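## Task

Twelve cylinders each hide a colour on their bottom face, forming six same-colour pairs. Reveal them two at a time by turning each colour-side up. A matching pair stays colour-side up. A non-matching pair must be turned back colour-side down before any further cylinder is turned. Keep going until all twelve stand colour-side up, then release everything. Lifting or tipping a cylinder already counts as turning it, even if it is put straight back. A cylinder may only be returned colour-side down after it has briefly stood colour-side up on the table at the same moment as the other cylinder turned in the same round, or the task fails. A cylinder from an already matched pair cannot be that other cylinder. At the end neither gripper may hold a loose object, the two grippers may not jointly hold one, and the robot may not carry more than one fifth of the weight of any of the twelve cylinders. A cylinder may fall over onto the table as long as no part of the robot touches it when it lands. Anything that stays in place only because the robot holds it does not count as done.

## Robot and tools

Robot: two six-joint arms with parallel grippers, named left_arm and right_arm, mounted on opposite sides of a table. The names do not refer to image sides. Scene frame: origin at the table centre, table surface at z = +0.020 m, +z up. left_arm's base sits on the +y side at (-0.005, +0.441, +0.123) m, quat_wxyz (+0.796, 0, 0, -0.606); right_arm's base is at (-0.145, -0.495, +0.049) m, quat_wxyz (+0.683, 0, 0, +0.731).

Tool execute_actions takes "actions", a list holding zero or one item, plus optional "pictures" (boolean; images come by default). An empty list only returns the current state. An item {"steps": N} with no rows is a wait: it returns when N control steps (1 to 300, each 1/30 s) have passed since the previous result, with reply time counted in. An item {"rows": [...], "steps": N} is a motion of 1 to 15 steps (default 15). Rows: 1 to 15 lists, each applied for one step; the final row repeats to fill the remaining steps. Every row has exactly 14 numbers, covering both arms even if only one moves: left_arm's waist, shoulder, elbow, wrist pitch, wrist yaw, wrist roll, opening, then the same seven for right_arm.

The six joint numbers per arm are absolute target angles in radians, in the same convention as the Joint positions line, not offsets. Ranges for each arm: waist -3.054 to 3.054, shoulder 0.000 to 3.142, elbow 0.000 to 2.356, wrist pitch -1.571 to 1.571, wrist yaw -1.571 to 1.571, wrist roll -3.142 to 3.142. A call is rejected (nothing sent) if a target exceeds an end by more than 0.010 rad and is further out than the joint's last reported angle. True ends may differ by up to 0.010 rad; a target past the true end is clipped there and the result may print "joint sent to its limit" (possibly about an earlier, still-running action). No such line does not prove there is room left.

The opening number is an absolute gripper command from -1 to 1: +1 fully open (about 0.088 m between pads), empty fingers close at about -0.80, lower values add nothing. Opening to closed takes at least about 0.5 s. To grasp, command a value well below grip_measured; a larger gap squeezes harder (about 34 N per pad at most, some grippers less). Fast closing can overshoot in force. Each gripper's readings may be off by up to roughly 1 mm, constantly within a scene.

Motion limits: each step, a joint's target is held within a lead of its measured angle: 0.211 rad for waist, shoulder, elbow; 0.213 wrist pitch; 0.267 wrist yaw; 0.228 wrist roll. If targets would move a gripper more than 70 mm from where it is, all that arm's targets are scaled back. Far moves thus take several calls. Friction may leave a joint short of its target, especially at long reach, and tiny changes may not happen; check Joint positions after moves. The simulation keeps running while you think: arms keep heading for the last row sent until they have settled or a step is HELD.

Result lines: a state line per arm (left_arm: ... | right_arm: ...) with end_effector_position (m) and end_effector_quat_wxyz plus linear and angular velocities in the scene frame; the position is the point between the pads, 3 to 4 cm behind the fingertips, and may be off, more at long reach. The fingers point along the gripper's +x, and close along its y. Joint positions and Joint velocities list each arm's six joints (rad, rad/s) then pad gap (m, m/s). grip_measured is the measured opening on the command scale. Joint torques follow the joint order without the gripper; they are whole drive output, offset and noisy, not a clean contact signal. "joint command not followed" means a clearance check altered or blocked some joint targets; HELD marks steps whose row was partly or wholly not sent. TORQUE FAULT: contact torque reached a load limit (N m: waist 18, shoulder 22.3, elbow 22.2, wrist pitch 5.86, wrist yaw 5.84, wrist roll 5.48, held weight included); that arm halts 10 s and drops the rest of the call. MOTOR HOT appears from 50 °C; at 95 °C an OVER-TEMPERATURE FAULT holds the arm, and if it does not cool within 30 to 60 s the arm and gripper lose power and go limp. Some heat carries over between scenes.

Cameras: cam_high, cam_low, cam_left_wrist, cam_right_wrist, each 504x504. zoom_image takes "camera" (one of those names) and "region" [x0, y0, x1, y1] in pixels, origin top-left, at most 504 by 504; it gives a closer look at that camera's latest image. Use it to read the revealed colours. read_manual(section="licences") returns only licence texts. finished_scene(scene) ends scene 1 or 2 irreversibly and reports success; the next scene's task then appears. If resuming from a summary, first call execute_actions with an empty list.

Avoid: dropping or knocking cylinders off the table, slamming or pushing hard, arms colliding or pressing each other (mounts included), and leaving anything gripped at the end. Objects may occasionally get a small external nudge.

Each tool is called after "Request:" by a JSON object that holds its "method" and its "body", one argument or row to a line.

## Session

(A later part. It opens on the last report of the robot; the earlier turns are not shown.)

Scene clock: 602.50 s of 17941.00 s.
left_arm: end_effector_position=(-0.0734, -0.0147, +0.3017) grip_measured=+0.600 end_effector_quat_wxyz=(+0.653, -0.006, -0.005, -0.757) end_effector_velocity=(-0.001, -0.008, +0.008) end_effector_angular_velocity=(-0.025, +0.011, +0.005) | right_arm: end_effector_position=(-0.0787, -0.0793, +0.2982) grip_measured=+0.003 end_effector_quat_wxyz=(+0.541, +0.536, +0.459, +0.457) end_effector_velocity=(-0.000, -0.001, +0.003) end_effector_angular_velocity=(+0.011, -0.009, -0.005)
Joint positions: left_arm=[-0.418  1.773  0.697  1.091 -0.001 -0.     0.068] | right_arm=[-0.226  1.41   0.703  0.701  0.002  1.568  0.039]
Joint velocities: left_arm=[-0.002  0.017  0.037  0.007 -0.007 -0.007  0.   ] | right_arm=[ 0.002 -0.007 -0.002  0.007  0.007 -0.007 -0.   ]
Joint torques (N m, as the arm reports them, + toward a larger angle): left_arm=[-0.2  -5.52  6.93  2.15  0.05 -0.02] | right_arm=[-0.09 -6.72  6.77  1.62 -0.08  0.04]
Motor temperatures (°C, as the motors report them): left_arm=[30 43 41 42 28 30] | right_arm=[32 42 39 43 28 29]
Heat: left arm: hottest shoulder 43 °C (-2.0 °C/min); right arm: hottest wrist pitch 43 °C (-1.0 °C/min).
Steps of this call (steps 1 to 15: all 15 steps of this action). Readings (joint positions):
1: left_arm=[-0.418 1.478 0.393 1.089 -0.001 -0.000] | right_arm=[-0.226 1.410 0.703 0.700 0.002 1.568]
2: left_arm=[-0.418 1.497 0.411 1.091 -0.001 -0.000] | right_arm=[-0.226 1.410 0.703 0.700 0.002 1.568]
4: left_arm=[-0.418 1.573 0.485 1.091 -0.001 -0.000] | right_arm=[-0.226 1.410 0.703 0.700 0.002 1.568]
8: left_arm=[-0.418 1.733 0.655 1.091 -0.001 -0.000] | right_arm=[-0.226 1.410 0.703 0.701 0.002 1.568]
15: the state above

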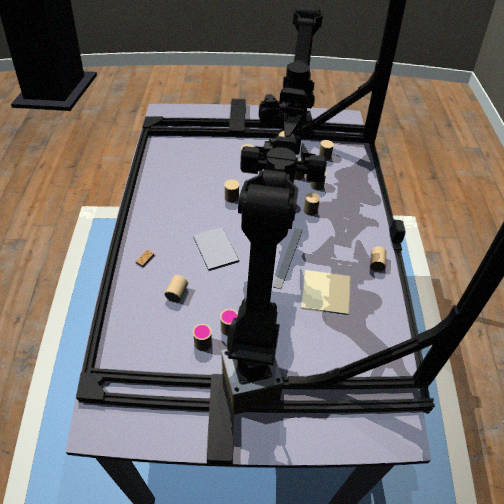

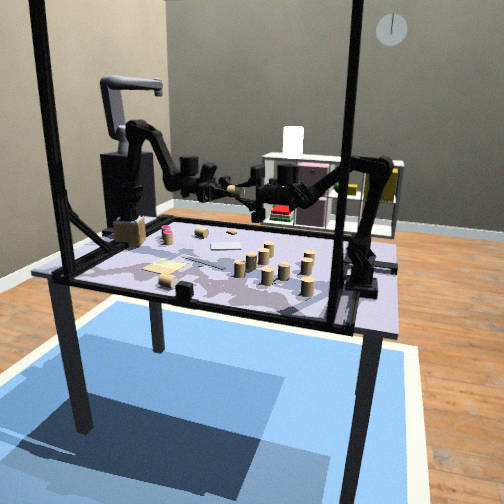

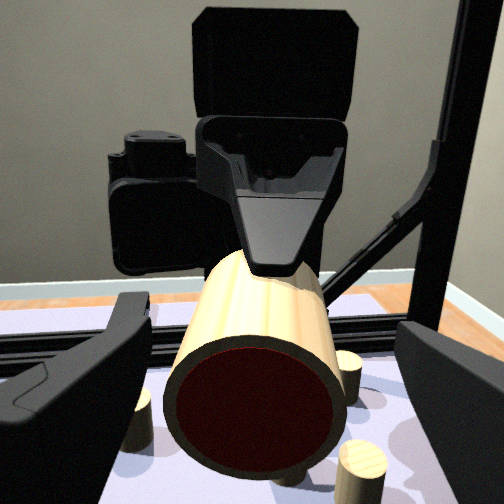

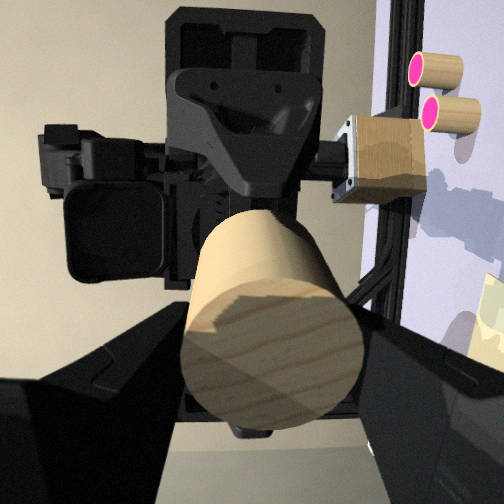

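Request:
{"method": "execute_actions", "body": {
  "actions": [
    {"rows":[[-0.42,1.783,0.708,1.093,0,0,0.6,-0.212,1.404,0.7,0.704,0,1.571,-0.3],[-0.42,1.783,0.708,1.093,0,0,0.45,-0.212,1.404,0.7,0.704,0,1.571,-0.3],[-0.42,1.783,0.708,1.093,0,0,0.35,-0.212,1.404,0.7,0.704,0,1.571,-0.3],[-0.42,1.783,0.708,1.093,0,0,0.25,-0.212,1.404,0.7,0.704,0,1.571,-0.3],[-0.42,1.783,0.708,1.093,0,0,0.2,-0.212,1.404,0.7,0.704,0,1.571,-0.3],[-0.42,1.783,0.708,1.093,0,0,0.15,-0.212,1.404,0.7,0.704,0,1.571,-0.3],[-0.42,1.783,0.708,1.093,0,0,0.1,-0.212,1.404,0.7,0.704,0,1.571,-0.3],[-0.42,1.783,0.708,1.093,0,0,0.06,-0.212,1.404,0.7,0.704,0,1.571,-0.3],[-0.42,1.783,0.708,1.093,0,0,0.03,-0.212,1.404,0.7,0.704,0,1.571,-0.3],[-0.42,1.783,0.708,1.093,0,0,-0.05,-0.212,1.404,0.7,0.704,0,1.571,-0.3],[-0.42,1.783,0.708,1.093,0,0,-0.15,-0.212,1.404,0.7,0.704,0,1.571,-0.3],[-0.42,1.783,0.708,1.093,0,0,-0.3,-0.212,1.404,0.7,0.704,0,1.571,-0.3]],"steps":15}
  ],
  "pictures": false
}}

Request:
{"method": "execute_actions", "body": {
  "actions": [
    {"rows":[[-0.42,1.783,0.708,1.093,0,0,-0.3,-0.212,1.404,0.7,0.704,0,1.571,0.6]],"steps":7}
  ],
  "pictures": false
}}

Request:
{"method": "execute_actions", "body": {
  "actions": [
    {"rows":[[-0.42,1.71,0.63,1.093,0,0,-0.3,-0.212,1.404,0.7,0.704,0,1.571,0.6],[-0.42,1.635,0.55,1.093,0,0,-0.3,-0.212,1.404,0.7,0.704,0,1.571,0.6],[-0.42,1.555,0.47,1.093,0,0,-0.3,-0.212,1.404,0.7,0.704,0,1.571,0.6],[-0.42,1.477,0.39,1.093,0,0,-0.3,-0.212,1.404,0.7,0.704,0,1.571,0.6]],"steps":9}
  ],
  "pictures": false
}}

Request:
{"method": "execute_actions", "body": {
  "actions": [
    {"rows":[[-0.4,1.0,0.7,-0.935,0,0,-0.3,-0.105,1.3,1.3,-1.234,0,0,0.28]],"steps":15}
  ],
  "pictures": false
}}

Request:
{"method": "execute_actions", "body": {
  "actions": [
    {"rows":[[-0.4,1.0,0.7,-0.935,0,0,-0.3,-0.105,1.3,1.3,-1.234,0,0,0.28]],"steps":15}
  ],
  "pictures": false
}}

Request:
{"method": "execute_actions", "body": {
  "actions": [
    {"rows":[[-0.4,1.0,0.7,-0.935,0,0,-0.3,-0.105,1.537,1.2,-1.234,0,0,0.28],[-0.4,1.0,0.7,-0.935,0,0,-0.3,-0.105,1.537,1.2,-1.234,0,0,0.28],[-0.4,1.232,0.596,-0.935,0,0,-0.3,-0.105,1.537,1.2,-1.234,0,0,0.28],[-0.4,1.232,0.596,-0.935,0,0,-0.3,-0.105,1.537,1.2,-1.234,0,0,0.28],[-0.4,1.232,0.596,-0.935,0,0,-0.3,-0.105,1.537,1.2,-1.234,0,0,0.28],[-0.4,1.232,0.596,-0.935,0,0,-0.3,-0.105,1.537,1.2,-1.234,0,0,0.28],[-0.4,1.232,0.596,-0.935,0,0,-0.3,-0.105,1.537,1.2,-1.234,0,0,0.28],[-0.4,1.232,0.596,-0.935,0,0,-0.3,-0.105,1.581,1.017,-1.005,0,0,0.28]],"steps":15}
  ],
  "pictures": false
}}

Request:
{"method": "execute_actions", "body": {
  "actions": [
    {"rows":[[-0.4,1.232,0.596,-0.935,0,0,-0.3,-0.105,1.581,1.017,-1.005,0,0,0.28]],"steps":4}
  ]
}}

Scene clock: 616.53 s of 17941.00 s.
left_arm: end_effector_position=(-0.0741, -0.0156, +0.3016) grip_measured=+0.030 end_effector_quat_wxyz=(+0.653, -0.006, -0.005, -0.758) end_effector_velocity=(+0.005, +0.000, +0.001) end_effector_angular_velocity=(+0.004, +0.007, +0.024) | right_arm: end_effector_position=(-0.0835, -0.0787, +0.2981) grip_measured=+0.003 end_effector_quat_wxyz=(+0.538, +0.534, +0.462, +0.460) end_effector_velocity=(-0.005, +0.000, -0.002) end_effector_angular_velocity=(-0.008, -0.006, +0.034)
Joint positions: left_arm=[-0.419  1.776  0.701  1.091 -0.001 -0.     0.04 ] | right_arm=[-0.215  1.41   0.702  0.701  0.003  1.569  0.039]
Joint velocities: left_arm=[ 0.002 -0.007 -0.002 -0.007 -0.022 -0.007 -0.   ] | right_arm=[-0.002 -0.002 -0.002 -0.007 -0.037 -0.007 -0.   ]
Joint torques (N m, as the arm reports them, + toward a larger angle): left_arm=[-0.07 -5.77  6.96  2.13  0.08 -0.02] | right_arm=[ 0.16 -6.71  6.96  1.65 -0.11  0.05]
Motor temperatures (°C, as the motors report them): left_arm=[30 44 41 44 28 30] | right_arm=[32 41 39 45 28 29]
Heat: left arm: hottest shoulder 44 °C (+0.0 °C/min); right arm: hottest wrist pitch 45 °C (+2.0 °C/min).
Steps of this call (steps 1 to 15: the robot went on to your last target; steps 16 to 406: nothing new was sent; steps 407 to 421: all 15 steps of this action). Readings (joint positions):
407: left_arm=[-0.418 1.776 0.701 1.091 -0.001 -0.000] | right_arm=[-0.226 1.410 0.702 0.701 0.002 1.569]
408: left_arm=[-0.418 1.776 0.701 1.091 -0.000 -0.000] | right_arm=[-0.223 1.410 0.702 0.701 0.002 1.569]
410: left_arm=[-0.418 1.776 0.701 1.091 -0.000 -0.000] | right_arm=[-0.218 1.410 0.702 0.701 0.002 1.569]
414: left_arm=[-0.418 1.776 0.701 1.091 -0.000 -0.000] | right_arm=[-0.215 1.410 0.702 0.701 0.002 1.569]
421: the state above

Scene clock: 616.77 s of 17941.00 s.
left_arm: end_effector_position=(-0.0741, -0.0156, +0.3013) grip_measured=+0.030 end_effector_quat_wxyz=(+0.653, -0.006, -0.005, -0.758) end_effector_velocity=(+0.002, -0.000, -0.004) end_effector_angular_velocity=(+0.013, +0.006, +0.019) | right_arm: end_effector_position=(-0.0835, -0.0787, +0.2983) grip_measured=+0.504 end_effector_quat_wxyz=(+0.538, +0.534, +0.462, +0.460) end_effector_velocity=(-0.000, -0.001, +0.001) end_effector_angular_velocity=(+0.006, -0.008, +0.005)
Joint positions: left_arm=[-0.419  1.777  0.701  1.091 -0.001 -0.     0.04 ] | right_arm=[-0.215  1.41   0.702  0.702  0.003  1.569  0.064]
Joint velocities: left_arm=[-0.002  0.002 -0.002 -0.007 -0.022 -0.007 -0.   ] | right_arm=[-0.002 -0.002 -0.002  0.007 -0.007 -0.007  0.175]
Joint torques (N m, as the arm reports them, + toward a larger angle): left_arm=[-0.07 -5.84  6.93  2.15  0.07 -0.03] | right_arm=[ 0.23 -6.78  6.96  1.54 -0.12  0.05]
Motor temperatures (°C, as the motors report them): left_arm=[30 44 41 44 28 30] | right_arm=[32 41 39 45 28 29]
Heat: left arm: hottest shoulder 44 °C (+0.0 °C/min); right arm: hottest wrist pitch 45 °C (+2.0 °C/min).
Steps of this call (steps 1 to 7: all 7 steps of this action). Readings (joint positions):
1: left_arm=[-0.419 1.776 0.701 1.091 -0.001 -0.000] | right_arm=[-0.215 1.410 0.702 0.701 0.003 1.569]
2: left_arm=[-0.419 1.776 0.701 1.091 -0.001 -0.000] | right_arm=[-0.215 1.410 0.702 0.701 0.003 1.569]
4: left_arm=[-0.419 1.777 0.701 1.091 -0.001 -0.000] | right_arm=[-0.215 1.410 0.702 0.702 0.003 1.569]
7: the state above

Scene clock: 617.07 s of 17941.00 s.
left_arm: end_effector_position=(-0.0630, +0.0583, +0.3024) grip_measured=+0.030 end_effector_quat_wxyz=(+0.653, -0.002, -0.002, -0.758) end_effector_velocity=(+0.008, +0.054, -0.011) end_effector_angular_velocity=(+0.023, +0.004, -0.005) | right_arm: end_effector_position=(-0.0836, -0.0787, +0.2983) grip_measured=+0.598 end_effector_quat_wxyz=(+0.538, +0.534, +0.462, +0.460) end_effector_velocity=(-0.000, -0.001, -0.002) end_effector_angular_velocity=(-0.011, -0.021, +0.005)
Joint positions: left_arm=[-0.419  1.5    0.413  1.093 -0.001 -0.     0.04 ] | right_arm=[-0.215  1.41   0.702  0.702  0.003  1.569  0.068]
Joint velocities: left_arm=[ 0.002 -0.198 -0.212 -0.007  0.007 -0.007 -0.   ] | right_arm=[-0.002 -0.002 -0.002 -0.007 -0.007 -0.022  0.001]
Joint torques (N m, as the arm reports them, + toward a larger angle): left_arm=[-0.08 -5.04  5.6   2.05  0.07 -0.01] | right_arm=[ 0.14 -6.73  6.92  1.56 -0.11  0.04]
Motor temperatures (°C, as the motors report them): left_arm=[30 44 41 44 28 30] | right_arm=[32 41 39 45 28 29]
Heat: left arm: hottest shoulder 44 °C (+0.0 °C/min); right arm: hottest wrist pitch 45 °C (+2.0 °C/min).
Steps of this call (steps 1 to 9: all 9 steps of this action). Readings (joint positions):
1: left_arm=[-0.419 1.771 0.693 1.091 -0.001 -0.000] | right_arm=[-0.215 1.410 0.702 0.702 0.003 1.569]
2: left_arm=[-0.419 1.747 0.665 1.091 -0.001 -0.000] | right_arm=[-0.215 1.410 0.702 0.702 0.003 1.569]
4: left_arm=[-0.419 1.650 0.557 1.089 -0.001 -0.000] | right_arm=[-0.215 1.410 0.702 0.702 0.003 1.569]
8: left_arm=[-0.419 1.509 0.421 1.093 -0.001 -0.000] | right_arm=[-0.215 1.410 0.702 0.702 0.003 1.569]
9: the state above

Scene clock: 617.57 s of 17941.00 s.
left_arm: end_effector_position=(-0.0513, +0.0970, +0.4428) grip_measured=+0.029 end_effector_quat_wxyz=(+0.659, -0.012, -0.010, -0.752) end_effector_velocity=(+0.001, -0.008, -0.429) end_effector_angular_velocity=(+1.961, -0.240, +0.009) | right_arm: end_effector_position=(-0.1289, -0.0886, +0.4412) grip_measured=+0.281 end_effector_quat_wxyz=(+0.694, +0.197, +0.270, +0.638) end_effector_velocity=(-0.003, -0.069, -0.299) end_effector_angular_velocity=(-1.679, -1.888, +0.249)
Joint positions: left_arm=[-0.403  0.997  0.707  0.32  -0.001 -0.     0.04 ] | right_arm=[-0.108  1.287  1.296 -0.133  0.001  0.671  0.053]
Joint velocities: left_arm=[ 0.002 -0.027 -0.002 -2.    -0.007 -0.022 -0.   ] | right_arm=[-0.002 -0.051  0.159 -1.81  -0.007 -1.971 -0.001]
Joint torques (N m, as the arm reports them, + toward a larger angle): left_arm=[ 0.2  -2.17  6.9   1.57  0.07 -0.02] | right_arm=[ 0.27 -3.63  6.41  0.77 -0.04 -0.1 ]
Motor temperatures (°C, as the motors report them): left_arm=[30 45 41 44 28 30] | right_arm=[32 41 39 45 28 29]
Heat: left arm: hottest shoulder 45 °C (+1.0 °C/min); right arm: hottest wrist pitch 45 °C (+2.0 °C/min).
Steps of this call (steps 1 to 15: all 15 steps of this action). Readings (joint positions):
1: left_arm=[-0.419 1.478 0.427 1.052 -0.001 -0.000] | right_arm=[-0.209 1.401 0.720 0.662 0.007 1.536]
2: left_arm=[-0.416 1.453 0.451 0.995 -0.001 -0.000] | right_arm=[-0.191 1.393 0.750 0.605 0.007 1.487]
4: left_arm=[-0.412 1.393 0.515 0.926 -0.001 -0.000] | right_arm=[-0.152 1.373 0.829 0.513 0.002 1.385]
8: left_arm=[-0.406 1.215 0.639 0.732 -0.001 -0.000] | right_arm=[-0.113 1.328 1.046 0.282 0.001 1.137]
15: the state above

Scene clock: 618.07 s of 17941.00 s.
left_arm: end_effector_position=(-0.0399, +0.1818, +0.2595) grip_measured=+0.030 end_effector_quat_wxyz=(+0.590, +0.336, +0.294, -0.673) end_effector_velocity=(+0.046, +0.331, -0.252) end_effector_angular_velocity=(+1.900, -0.255, +0.013) | right_arm: end_effector_position=(-0.1336, -0.1979, +0.2757) grip_measured=+0.280 end_effector_quat_wxyz=(+0.622, -0.350, +0.372, +0.593) end_effector_velocity=(-0.015, -0.362, -0.195) end_effector_angular_velocity=(-1.879, +0.021, +0.110)
Joint positions: left_arm=[-0.403  1.003  0.702 -0.624 -0.001 -0.     0.04 ] | right_arm=[-0.107  1.296  1.3   -1.076  0.001  0.013  0.053]
Joint velocities: left_arm=[ 0.002  0.002 -0.002 -1.912 -0.007 -0.007  0.004] | right_arm=[-0.002 -0.007 -0.002 -1.883 -0.007 -0.125 -0.   ]
Joint torques (N m, as the arm reports them, + toward a larger angle): left_arm=[ 0.21 -2.98  7.3   1.52  0.05 -0.03] | right_arm=[ 0.13 -4.55  6.98  0.71 -0.07 -0.06]
Motor temperatures (°C, as the motors report them): left_arm=[30 44 41 44 28 30] | right_arm=[32 41 39 45 28 29]
Heat: left arm: hottest shoulder 44 °C (+0.0 °C/min); right arm: hottest wrist pitch 45 °C (+2.0 °C/min).
Steps of this call (steps 1 to 15: all 15 steps of this action). Readings (joint positions):
1: left_arm=[-0.403 0.997 0.707 0.252 -0.001 -0.000] | right_arm=[-0.108 1.286 1.299 -0.196 0.001 0.605]
2: left_arm=[-0.403 1.000 0.705 0.187 -0.001 -0.000] | right_arm=[-0.108 1.286 1.299 -0.261 0.001 0.537]
4: left_arm=[-0.403 1.003 0.702 0.062 -0.001 -0.000] | right_arm=[-0.108 1.293 1.300 -0.390 0.001 0.405]
8: left_arm=[-0.403 1.003 0.702 -0.185 -0.001 -0.000] | right_arm=[-0.108 1.296 1.300 -0.639 0.001 0.144]
15: the state above

Scene clock: 618.57 s of 17941.00 s.
left_arm: end_effector_position=(-0.0271, +0.2777, +0.1598) grip_measured=+0.028 end_effector_quat_wxyz=(+0.467, +0.532, +0.465, -0.532) end_effector_velocity=(+0.003, +0.008, -0.000) end_effector_angular_velocity=(+0.035, -0.012, +0.010) | right_arm: end_effector_position=(-0.1351, -0.2343, +0.1204) grip_measured=+0.280 end_effector_quat_wxyz=(+0.510, -0.490, +0.511, +0.488) end_effector_velocity=(+0.000, +0.024, -0.005) end_effector_angular_velocity=(+0.120, +0.003, +0.005)
Joint positions: left_arm=[-0.402  1.228  0.591 -0.932 -0.001 -0.     0.04 ] | right_arm=[-0.107  1.578  1.024 -1.02   0.001  0.003  0.053]
Joint velocities: left_arm=[ 0.002 -0.002 -0.002 -0.037 -0.007 -0.007 -0.   ] | right_arm=[-0.002 -0.002 -0.022  0.139 -0.007 -0.007 -0.   ]
Joint torques (N m, as the arm reports them, + toward a larger angle): left_arm=[ 0.2  -2.35  6.6   0.42  0.05 -0.04] | right_arm=[ 0.17 -6.05  5.66  0.32 -0.06 -0.07]
Motor temperatures (°C, as the motors report them): left_arm=[30 44 41 44 28 30] | right_arm=[32 41 39 45 28 29]
Heat: left arm: hottest shoulder 44 °C (+0.0 °C/min); right arm: hottest wrist pitch 45 °C (+2.0 °C/min).
Steps of this call (steps 1 to 15: all 15 steps of this action). Readings (joint positions):
1: left_arm=[-0.402 1.003 0.702 -0.687 -0.001 -0.000] | right_arm=[-0.107 1.312 1.292 -1.124 0.001 0.011]
2: left_arm=[-0.402 1.003 0.702 -0.748 -0.001 -0.000] | right_arm=[-0.107 1.335 1.284 -1.146 0.001 0.009]
4: left_arm=[-0.402 1.055 0.682 -0.818 -0.001 -0.000] | right_arm=[-0.107 1.419 1.260 -1.182 0.001 0.006]
8: left_arm=[-0.402 1.210 0.604 -0.920 -0.001 -0.000] | right_arm=[-0.107 1.541 1.168 -1.177 0.001 0.004]
15: the state above

Scene clock: 618.70 s of 17941.00 s.
left_arm: end_effector_position=(-0.0271, +0.2777, +0.1598) grip_measured=+0.028 end_effector_quat_wxyz=(+0.466, +0.532, +0.465, -0.532) end_effector_velocity=(-0.002, -0.001, +0.000) end_effector_angular_velocity=(-0.011, +0.009, +0.020) | right_arm: end_effector_position=(-0.1350, -0.2322, +0.1203) grip_measured=+0.280 end_effector_quat_wxyz=(+0.512, -0.488, +0.509, +0.491) end_effector_velocity=(-0.001, -0.004, -0.001) end_effector_angular_velocity=(-0.012, +0.008, +0.005)
Joint positions: left_arm=[-0.402  1.228  0.591 -0.933 -0.001 -0.     0.04 ] | right_arm=[-0.107  1.578  1.024 -1.01   0.001  0.003  0.053]
Joint velocities: left_arm=[-0.002 -0.007 -0.002  0.007  0.007 -0.022 -0.   ] | right_arm=[-0.002 -0.002 -0.007 -0.007 -0.007 -0.007  0.   ]
Joint torques (N m, as the arm reports them, + toward a larger angle): left_arm=[ 0.21 -2.29  6.56  0.35  0.05 -0.03] | right_arm=[ 0.15 -5.85  5.48  0.28 -0.07 -0.08]
Motor temperatures (°C, as the motors report them): left_arm=[30 44 41 44 28 30] | right_arm=[32 41 39 45 28 29]
Heat: left arm: hottest shoulder 44 °C (+0.0 °C/min); right arm: hottest wrist pitch 45 °C (+2.0 °C/min).
Steps of this call (steps 1 to 4: all 4 steps of this action). Readings (joint positions):
1: left_arm=[-0.402 1.228 0.591 -0.933 -0.001 -0.000] | right_arm=[-0.107 1.578 1.024 -1.015 0.001 0.003]
2: left_arm=[-0.402 1.228 0.591 -0.933 -0.001 -0.000] | right_arm=[-0.107 1.578 1.024 -1.011 0.001 0.003]
4: the state above

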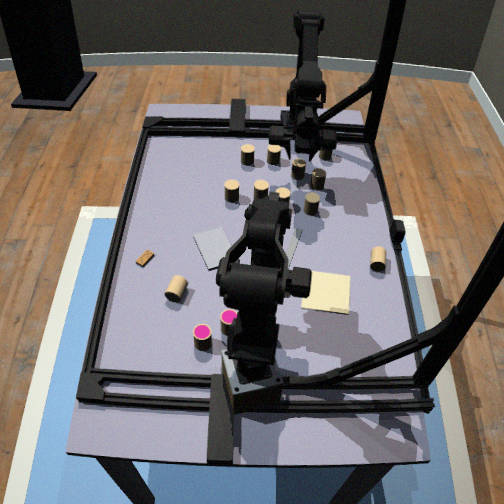

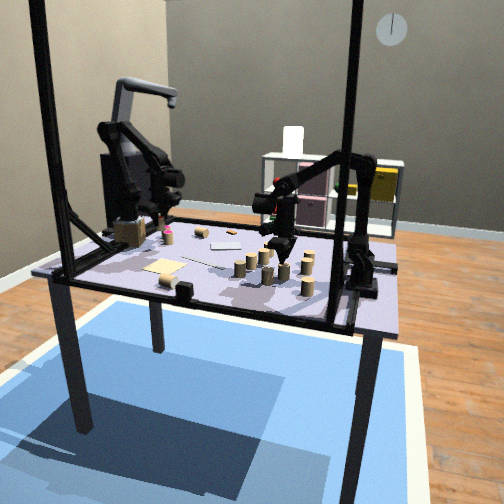

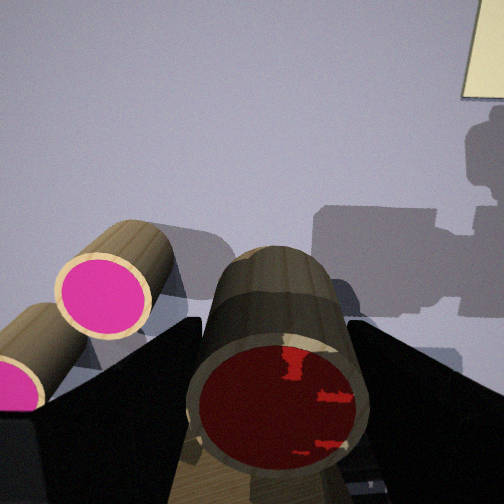

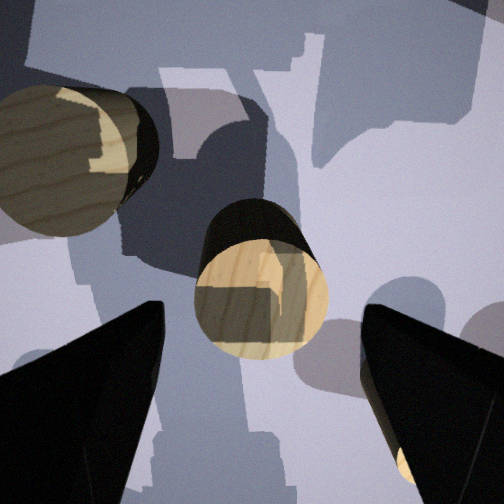

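Request:
{"method": "execute_actions", "body": {
  "actions": [
    {"rows":[[-0.4,1.25,0.575,-0.896,0,0,-0.3,-0.105,1.598,0.994,-0.97,0,0,0.28],[-0.4,1.27,0.554,-0.855,0,0,-0.3,-0.105,1.615,0.971,-0.934,0,0,0.28],[-0.4,1.291,0.534,-0.814,0,0,-0.3,-0.105,1.632,0.948,-0.898,0,0,0.28],[-0.4,1.313,0.515,-0.773,0,0,-0.3,-0.105,1.649,0.926,-0.863,0,0,0.28],[-0.4,1.336,0.496,-0.731,0,0,-0.3,-0.105,1.649,0.926,-0.863,0,0,0.28],[-0.4,1.36,0.478,-0.689,0,0,-0.3,-0.105,1.649,0.926,-0.863,0,0,0.28],[-0.4,1.386,0.46,-0.645,0,0,-0.3,-0.105,1.649,0.926,-0.863,0,0,0.28],[-0.4,1.413,0.443,-0.601,0,0,-0.3,-0.105,1.649,0.926,-0.863,0,0,0.28],[-0.4,1.441,0.427,-0.55,0,0,-0.3,-0.105,1.649,0.926,-0.863,0,0,0.28],[-0.4,1.47,0.412,-0.5,0,0,-0.3,-0.105,1.649,0.926,-0.863,0,0,0.28],[-0.4,1.495,0.398,-0.465,0,0,-0.3,-0.105,1.649,0.926,-0.863,0,0,0.28],[-0.4,1.508,0.389,-0.46,0,0,-0.3,-0.105,1.649,0.926,-0.863,0,0,0.22],[-0.4,1.508,0.389,-0.46,0,0,-0.3,-0.105,1.649,0.926,-0.863,0,0,0.15],[-0.4,1.508,0.389,-0.46,0,0,-0.3,-0.105,1.649,0.926,-0.863,0,0,0.1],[-0.4,1.508,0.389,-0.46,0,0,-0.3,-0.105,1.649,0.926,-0.863,0,0,0.06]],"steps":15}
  ],
  "pictures": false
}}

Request:
{"method": "execute_actions", "body": {
  "actions": [
    {"rows":[[-0.4,1.508,0.389,-0.46,0,0,-0.3,-0.105,1.649,0.926,-0.863,0,0,0.03],[-0.4,1.508,0.389,-0.46,0,0,-0.3,-0.105,1.649,0.926,-0.863,0,0,-0.05],[-0.4,1.508,0.389,-0.46,0,0,-0.3,-0.105,1.649,0.926,-0.863,0,0,-0.15],[-0.4,1.508,0.389,-0.46,0,0,0,-0.105,1.649,0.926,-0.863,0,0,-0.3],[-0.4,1.508,0.389,-0.46,0,0,0.1,-0.105,1.649,0.926,-0.863,0,0,-0.3],[-0.4,1.508,0.389,-0.46,0,0,0.2,-0.105,1.649,0.926,-0.863,0,0,-0.3],[-0.4,1.508,0.389,-0.46,0,0,0.28,-0.105,1.649,0.926,-0.863,0,0,-0.3],[-0.4,1.508,0.389,-0.46,0,0,0.28,-0.105,1.615,0.971,-0.934,0,0,-0.3],[-0.4,1.508,0.389,-0.46,0,0,0.28,-0.105,1.581,1.017,-1.005,0,0,-0.3],[-0.4,1.441,0.427,-0.55,0,0,0.28,-0.105,1.566,1.08,-1.08,0,0,-0.3],[-0.4,1.386,0.46,-0.645,0,0,0.28,-0.105,1.55,1.14,-1.16,0,0,-0.3],[-0.4,1.336,0.496,-0.731,0,0,0.28,-0.105,1.537,1.2,-1.234,0,0,-0.3],[-0.4,1.291,0.534,-0.814,0,0,0.28,-0.105,1.537,1.2,-1.234,0,0,-0.3],[-0.4,1.232,0.596,-0.935,0,0,0.28,-0.105,1.537,1.2,-1.234,0,0,-0.3]],"steps":15}
  ],
  "pictures": false
}}

Request:
{"method": "execute_actions", "body": {
  "actions": [
    {"rows":[[-0.4,1.2,0.65,-0.935,0,0,0.3,-0.105,1.52,1.23,-1.23,0,0,-0.3],[-0.4,1.1,0.7,-0.8,0,0,0.3,-0.105,1.5,1.26,-1.23,0,0,-0.3],[-0.4,1.0,0.7,-0.6,0,0,0.3,-0.226,1.3,1.3,0,0,1.571,-0.3],[-0.42,1.0,0.5,0.5,0,0,0.6,-0.226,1.3,1.3,0,0,1.571,-0.3]],"steps":15}
  ],
  "pictures": false
}}

Request:
{"method": "execute_actions", "body": {
  "actions": [
    {"rows":[[-0.42,1.0,0.5,0.5,0,0,0.6,-0.226,1.3,1.3,0,0,1.571,-0.3]],"steps":5}
  ],
  "pictures": false
}}

Request:
{"method": "execute_actions", "body": {
  "actions": [
    {"rows":[[-0.42,1.477,0.39,1.09,0,0,0.6,-0.226,1.404,0.7,0.704,0,1.571,-0.3]],"steps":15}
  ],
  "pictures": false
}}

Request:
{"method": "execute_actions", "body": {
  "actions": [
    {"rows":[[-0.42,1.477,0.39,1.09,0,0,0.6,-0.226,1.404,0.7,0.704,0,1.571,-0.3]],"steps":7}
  ],
  "pictures": false
}}

Request:
{"method": "execute_actions", "body": {
  "actions": [
    {"rows":[[-0.42,1.53,0.44,1.093,0,0,0.6,-0.226,1.404,0.7,0.704,0,1.571,-0.3],[-0.42,1.58,0.495,1.093,0,0,0.6,-0.226,1.404,0.7,0.704,0,1.571,-0.3],[-0.42,1.635,0.55,1.093,0,0,0.6,-0.226,1.404,0.7,0.704,0,1.571,-0.3],[-0.42,1.69,0.6,1.093,0,0,0.6,-0.226,1.404,0.7,0.704,0,1.571,-0.3],[-0.42,1.74,0.655,1.093,0,0,0.6,-0.226,1.404,0.7,0.704,0,1.571,-0.3],[-0.42,1.783,0.708,1.093,0,0,0.6,-0.226,1.404,0.7,0.704,0,1.571,-0.3]],"steps":15}
  ]
}}

Scene clock: 636.70 s of 17941.00 s.
left_arm: end_effector_position=(-0.0269, +0.2791, +0.0817) grip_measured=+0.018 end_effector_quat_wxyz=(+0.464, +0.535, +0.468, -0.529) end_effector_velocity=(+0.006, +0.040, -0.057) end_effector_angular_velocity=(+0.093, -0.020, +0.005) | right_arm: end_effector_position=(-0.1351, -0.2335, +0.0829) grip_measured=+0.158 end_effector_quat_wxyz=(+0.509, -0.492, +0.512, +0.487) end_effector_velocity=(-0.002, -0.002, +0.001) end_effector_angular_velocity=(-0.002, +0.007, +0.010)
Joint positions: left_arm=[-0.402  1.493  0.399 -0.488 -0.001 -0.     0.04 ] | right_arm=[-0.107  1.642  0.93  -0.866  0.001  0.003  0.047]
Joint velocities: left_arm=[-0.002  0.188 -0.178  0.271 -0.007 -0.007 -0.   ] | right_arm=[ 0.002 -0.007 -0.002 -0.007 -0.007 -0.007 -0.06 ]
Joint torques (N m, as the arm reports them, + toward a larger angle): left_arm=[ 0.18 -3.16  4.66  0.87  0.04 -0.02] | right_arm=[ 0.14 -5.59  5.19  0.23 -0.07 -0.06]
Motor temperatures (°C, as the motors report them): left_arm=[30 43 41 41 28 30] | right_arm=[32 40 39 43 28 29]
Heat: left arm: hottest shoulder 43 °C (-2.0 °C/min); right arm: hottest wrist pitch 43 °C (-2.0 °C/min).
Steps of this call (steps 1 to 15: the robot went on to your last target; steps 16 to 525: nothing new was sent; steps 526 to 540: all 15 steps of this action). Readings (joint positions):
526: left_arm=[-0.402 1.231 0.591 -0.930 -0.001 -0.000] | right_arm=[-0.107 1.579 1.019 -1.000 0.001 0.003]
527: left_arm=[-0.402 1.237 0.585 -0.910 -0.001 -0.000] | right_arm=[-0.107 1.581 1.012 -0.981 0.001 0.003]
529: left_arm=[-0.402 1.264 0.563 -0.847 -0.001 -0.000] | right_arm=[-0.107 1.596 0.986 -0.928 0.001 0.003]
533: left_arm=[-0.402 1.350 0.492 -0.702 -0.001 -0.000] | right_arm=[-0.107 1.638 0.938 -0.882 0.001 0.003]
540: the state above

Scene clock: 637.20 s of 17941.00 s.
left_arm: end_effector_position=(-0.0273, +0.2760, +0.1295) grip_measured=+0.270 end_effector_quat_wxyz=(+0.464, +0.534, +0.467, -0.530) end_effector_velocity=(-0.018, -0.141, +0.402) end_effector_angular_velocity=(-0.623, +0.075, +0.005) | right_arm: end_effector_position=(-0.1349, -0.2295, +0.1601) grip_measured=+0.004 end_effector_quat_wxyz=(+0.511, -0.489, +0.509, +0.490) end_effector_velocity=(+0.005, +0.061, +0.297) end_effector_angular_velocity=(+0.617, -0.031, -0.000)
Joint positions: left_arm=[-0.402  1.319  0.515 -0.774 -0.001 -0.     0.052] | right_arm=[-0.107  1.556  1.164 -1.176  0.002  0.003  0.039]
Joint velocities: left_arm=[-0.002 -1.165  1.082 -1.619 -0.007 -0.007  0.005] | right_arm=[-0.007 -0.452  0.745 -0.579  0.007 -0.007  0.   ]
Joint torques (N m, as the arm reports them, + toward a larger angle): left_arm=[ 0.19 -2.9   5.62  0.06  0.04 -0.02] | right_arm=[ 0.1  -4.78  4.18 -0.47 -0.07 -0.07]
Motor temperatures (°C, as the motors report them): left_arm=[30 43 41 41 28 30] | right_arm=[32 40 39 43 28 29]
Heat: left arm: hottest shoulder 43 °C (-2.0 °C/min); right arm: hottest wrist pitch 43 °C (-2.0 °C/min).
Steps of this call (steps 1 to 15: all 15 steps of this action). Readings (joint positions):
1: left_arm=[-0.402 1.497 0.395 -0.481 -0.001 -0.000] | right_arm=[-0.107 1.642 0.930 -0.866 0.001 0.003]
2: left_arm=[-0.402 1.500 0.393 -0.475 -0.001 -0.000] | right_arm=[-0.107 1.642 0.930 -0.865 0.001 0.003]
4: left_arm=[-0.402 1.501 0.393 -0.470 -0.001 -0.000] | right_arm=[-0.107 1.642 0.930 -0.865 0.002 0.003]
8: left_arm=[-0.402 1.502 0.393 -0.462 -0.001 -0.000] | right_arm=[-0.107 1.642 0.934 -0.875 0.002 0.003]
15: the state above

Scene clock: 637.70 s of 17941.00 s.
left_arm: end_effector_position=(-0.0508, +0.1355, +0.2699) grip_measured=+0.597 end_effector_quat_wxyz=(+0.628, +0.207, +0.178, -0.728) end_effector_velocity=(-0.033, -0.207, +0.354) end_effector_angular_velocity=(-1.870, +0.289, -0.005) | right_arm: end_effector_position=(-0.0860, -0.1128, +0.3590) grip_measured=+0.003 end_effector_quat_wxyz=(+0.743, +0.122, +0.411, +0.514) end_effector_velocity=(+0.029, +0.188, +0.347) end_effector_angular_velocity=(+2.066, +1.484, -0.973)
Joint positions: left_arm=[-0.417  1.008  0.506 -0.051 -0.001 -0.     0.068] | right_arm=[-0.223  1.305  1.296 -0.498 -0.001  0.762  0.039]
Joint velocities: left_arm=[-0.002 -0.046 -0.007  1.853  0.007 -0.007  0.002] | right_arm=[-0.007 -0.007 -0.002  1.81  -0.022  2.029 -0.   ]
Joint torques (N m, as the arm reports them, + toward a larger angle): left_arm=[-0.24 -3.26  6.95  2.    0.05 -0.02] | right_arm=[-0.2  -6.15  7.96  1.71  0.02  0.08]
Motor temperatures (°C, as the motors report them): left_arm=[30 42 41 41 28 30] | right_arm=[32 40 39 43 28 29]
Heat: left arm: hottest shoulder 42 °C (-3.0 °C/min); right arm: hottest wrist pitch 43 °C (-2.0 °C/min).
Steps of this call (steps 1 to 15: all 15 steps of this action). Readings (joint positions):
1: left_arm=[-0.402 1.282 0.554 -0.824 -0.001 -0.000] | right_arm=[-0.107 1.542 1.186 -1.195 0.002 0.003]
2: left_arm=[-0.402 1.245 0.588 -0.843 -0.001 -0.000] | right_arm=[-0.107 1.532 1.204 -1.209 0.002 0.003]
4: left_arm=[-0.403 1.154 0.603 -0.729 -0.001 -0.000] | right_arm=[-0.131 1.484 1.218 -1.139 -0.006 0.080]
8: left_arm=[-0.415 1.023 0.532 -0.485 -0.001 -0.000] | right_arm=[-0.202 1.363 1.267 -0.934 -0.001 0.299]
15: the state above

Scene clock: 637.87 s of 17941.00 s.
left_arm: end_effector_position=(-0.0546, +0.1098, +0.3325) grip_measured=+0.599 end_effector_quat_wxyz=(+0.648, +0.091, +0.079, -0.752) end_effector_velocity=(-0.012, -0.094, +0.391) end_effector_angular_velocity=(-1.825, +0.259, +0.017) | right_arm: end_effector_position=(-0.0821, -0.0898, +0.4228) grip_measured=+0.004 end_effector_quat_wxyz=(+0.678, +0.340, +0.400, +0.514) end_effector_velocity=(+0.014, +0.075, +0.390) end_effector_angular_velocity=(+2.103, +1.644, -0.385)
Joint positions: left_arm=[-0.417  1.007  0.506  0.259 -0.001 -0.     0.068] | right_arm=[-0.223  1.305  1.296 -0.186 -0.001  1.096  0.039]
Joint velocities: left_arm=[-0.002 -0.007 -0.002  1.839 -0.022  0.007 -0.   ] | right_arm=[-0.007 -0.002 -0.002  1.824 -0.007  1.985 -0.   ]
Joint torques (N m, as the arm reports them, + toward a larger angle): left_arm=[-0.27 -3.6   7.13  2.24  0.05 -0.02] | right_arm=[-0.21 -6.35  8.11  1.59 -0.01  0.06]
Motor temperatures (°C, as the motors report them): left_arm=[30 42 41 41 28 30] | right_arm=[32 40 39 43 28 29]
Heat: left arm: hottest shoulder 42 °C (-3.0 °C/min); right arm: hottest wrist pitch 43 °C (-2.0 °C/min).
Steps of this call (steps 1 to 5: all 5 steps of this action). Readings (joint positions):
1: left_arm=[-0.417 1.008 0.506 0.011 -0.001 -0.000] | right_arm=[-0.223 1.305 1.296 -0.437 -0.001 0.830]
2: left_arm=[-0.417 1.007 0.506 0.074 -0.001 -0.000] | right_arm=[-0.223 1.305 1.296 -0.375 -0.001 0.897]
4: left_arm=[-0.417 1.007 0.506 0.198 -0.001 -0.000] | right_arm=[-0.223 1.305 1.296 -0.248 -0.001 1.030]
5: the state above

Scene clock: 638.37 s of 17941.00 s.
left_arm: end_effector_position=(-0.0615, +0.0646, +0.2979) grip_measured=+0.600 end_effector_quat_wxyz=(+0.653, +0.007, +0.006, -0.757) end_effector_velocity=(-0.000, -0.001, +0.055) end_effector_angular_velocity=(-0.243, +0.044, +0.005) | right_arm: end_effector_position=(-0.0805, -0.0791, +0.2776) grip_measured=+0.003 end_effector_quat_wxyz=(+0.560, +0.513, +0.483, +0.436) end_effector_velocity=(+0.003, +0.017, +0.225) end_effector_angular_velocity=(+1.053, -0.112, +0.000)
Joint positions: left_arm=[-0.418  1.469  0.391  1.059 -0.001 -0.     0.068] | right_arm=[-0.223  1.418  0.701  0.624 -0.001  1.563  0.039]
Joint velocities: left_arm=[-0.002 -0.002  0.002  0.242 -0.007 -0.007 -0.   ] | right_arm=[-0.002 -0.007 -0.027  1.077 -0.007  0.051 -0.   ]
Joint torques (N m, as the arm reports them, + toward a larger angle): left_arm=[-0.24 -3.67  5.94  2.09  0.06 -0.03] | right_arm=[-0.28 -7.82  7.61  1.94  0.01  0.04]
Motor temperatures (°C, as the motors report them): left_arm=[30 43 41 41 28 30] | right_arm=[32 40 39 43 28 29]
Heat: left arm: hottest shoulder 43 °C (-2.0 °C/min); right arm: hottest wrist pitch 43 °C (-2.0 °C/min).
Steps of this call (steps 1 to 15: all 15 steps of this action). Readings (joint positions):
1: left_arm=[-0.417 1.034 0.493 0.339 -0.001 -0.000] | right_arm=[-0.223 1.310 1.280 -0.121 -0.001 1.149]
2: left_arm=[-0.417 1.074 0.482 0.417 -0.001 -0.000] | right_arm=[-0.223 1.312 1.254 -0.068 -0.001 1.197]
4: left_arm=[-0.418 1.191 0.448 0.528 -0.001 -0.000] | right_arm=[-0.223 1.324 1.180 0.027 -0.001 1.300]
8: left_arm=[-0.418 1.423 0.391 0.753 -0.001 -0.000] | right_arm=[-0.223 1.385 0.966 0.250 -0.001 1.495]
15: the state above

Scene clock: 638.60 s of 17941.00 s.
left_arm: end_effector_position=(-0.0615, +0.0644, +0.3027) grip_measured=+0.600 end_effector_quat_wxyz=(+0.653, -0.002, -0.001, -0.757) end_effector_velocity=(+0.002, +0.000, +0.002) end_effector_angular_velocity=(-0.006, +0.008, +0.010) | right_arm: end_effector_position=(-0.0805, -0.0793, +0.2967) grip_measured=+0.004 end_effector_quat_wxyz=(+0.541, +0.533, +0.463, +0.457) end_effector_velocity=(-0.000, -0.000, +0.021) end_effector_angular_velocity=(+0.095, -0.007, +0.005)
Joint positions: left_arm=[-0.418  1.471  0.391  1.085 -0.001 -0.     0.068] | right_arm=[-0.223  1.409  0.702  0.693 -0.001  1.568  0.039]
Joint velocities: left_arm=[ 0.002 -0.002 -0.002  0.007 -0.007 -0.007 -0.   ] | right_arm=[-0.002 -0.002 -0.002  0.095 -0.007  0.007 -0.   ]
Joint torques (N m, as the arm reports them, + toward a larger angle): left_arm=[-0.23 -3.79  5.93  2.27  0.05 -0.02] | right_arm=[-0.23 -6.62  6.93  1.81 -0.01  0.1 ]
Motor temperatures (°C, as the motors report them): left_arm=[30 43 41 41 28 30] | right_arm=[32 40 39 43 28 29]
Heat: left arm: hottest shoulder 43 °C (-2.0 °C/min); right arm: hottest wrist pitch 43 °C (-2.0 °C/min).
Steps of this call (steps 1 to 7: all 7 steps of this action). Readings (joint positions):
1: left_arm=[-0.418 1.469 0.391 1.065 -0.001 -0.000] | right_arm=[-0.223 1.417 0.701 0.656 -0.001 1.564]
2: left_arm=[-0.418 1.470 0.391 1.071 -0.001 -0.000] | right_arm=[-0.223 1.413 0.702 0.673 -0.001 1.565]
4: left_arm=[-0.418 1.471 0.391 1.082 -0.001 -0.000] | right_arm=[-0.223 1.409 0.702 0.688 -0.001 1.567]
7: the state above

Scene clock: 639.10 s of 17941.00 s.
left_arm: end_effector_position=(-0.0734, -0.0147, +0.3016) grip_measured=+0.600 end_effector_quat_wxyz=(+0.653, -0.006, -0.005, -0.757) end_effector_velocity=(-0.003, -0.007, +0.010) end_effector_angular_velocity=(-0.032, -0.003, -0.010) | right_arm: end_effector_position=(-0.0805, -0.0793, +0.2984) grip_measured=+0.004 end_effector_quat_wxyz=(+0.539, +0.535, +0.461, +0.459) end_effector_velocity=(-0.002, +0.000, -0.000) end_effector_angular_velocity=(-0.001, -0.022, +0.020)
Joint positions: left_arm=[-0.418  1.773  0.697  1.091 -0.001 -0.     0.068] | right_arm=[-0.223  1.409  0.702  0.701 -0.001  1.568  0.039]
Joint velocities: left_arm=[-0.002  0.012  0.037  0.007  0.007  0.007 -0.   ] | right_arm=[-0.002  0.002 -0.002  0.007 -0.022 -0.022  0.   ]
Joint torques (N m, as the arm reports them, + toward a larger angle): left_arm=[-0.21 -5.52  7.08  2.18  0.05 -0.01] | right_arm=[-0.23 -6.69  6.97  1.63  0.    0.04]
Motor temperatures (°C, as the motors report them): left_arm=[30 43 41 41 28 30] | right_arm=[32 40 39 43 28 29]
Heat: left arm: hottest shoulder 43 °C (-2.0 °C/min); right arm: hottest wrist pitch 43 °C (-2.0 °C/min).
Steps of this call (steps 1 to 15: all 15 steps of this action). Readings (joint positions):
1: left_arm=[-0.418 1.478 0.396 1.088 -0.001 -0.000] | right_arm=[-0.223 1.409 0.702 0.697 -0.001 1.568]
2: left_arm=[-0.418 1.497 0.412 1.091 -0.001 -0.000] | right_arm=[-0.223 1.409 0.702 0.699 -0.001 1.568]
4: left_arm=[-0.418 1.573 0.486 1.091 -0.001 -0.000] | right_arm=[-0.223 1.409 0.702 0.701 -0.001 1.568]
8: left_arm=[-0.418 1.734 0.655 1.091 -0.001 -0.000] | right_arm=[-0.223 1.409 0.702 0.701 -0.001 1.568]
15: the state above

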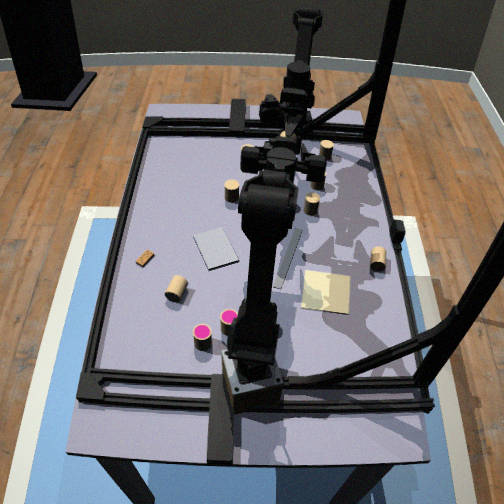

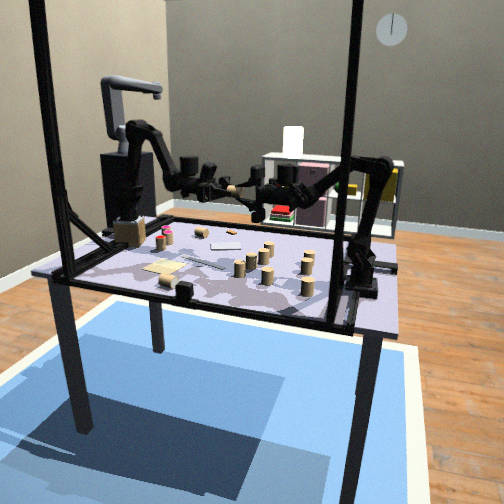

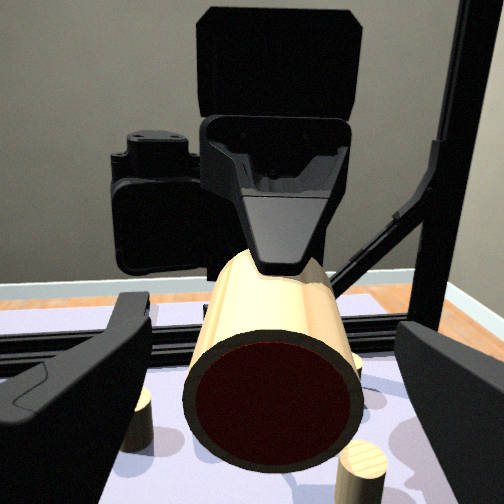

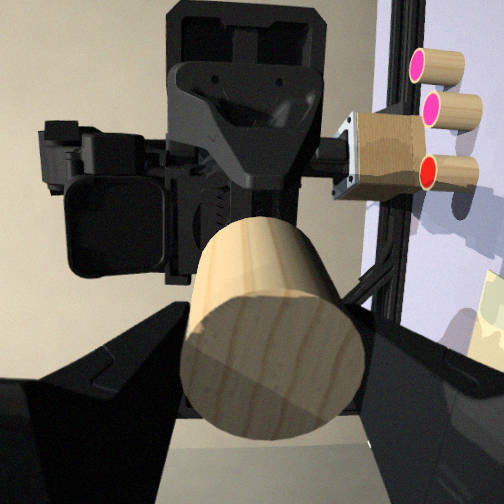

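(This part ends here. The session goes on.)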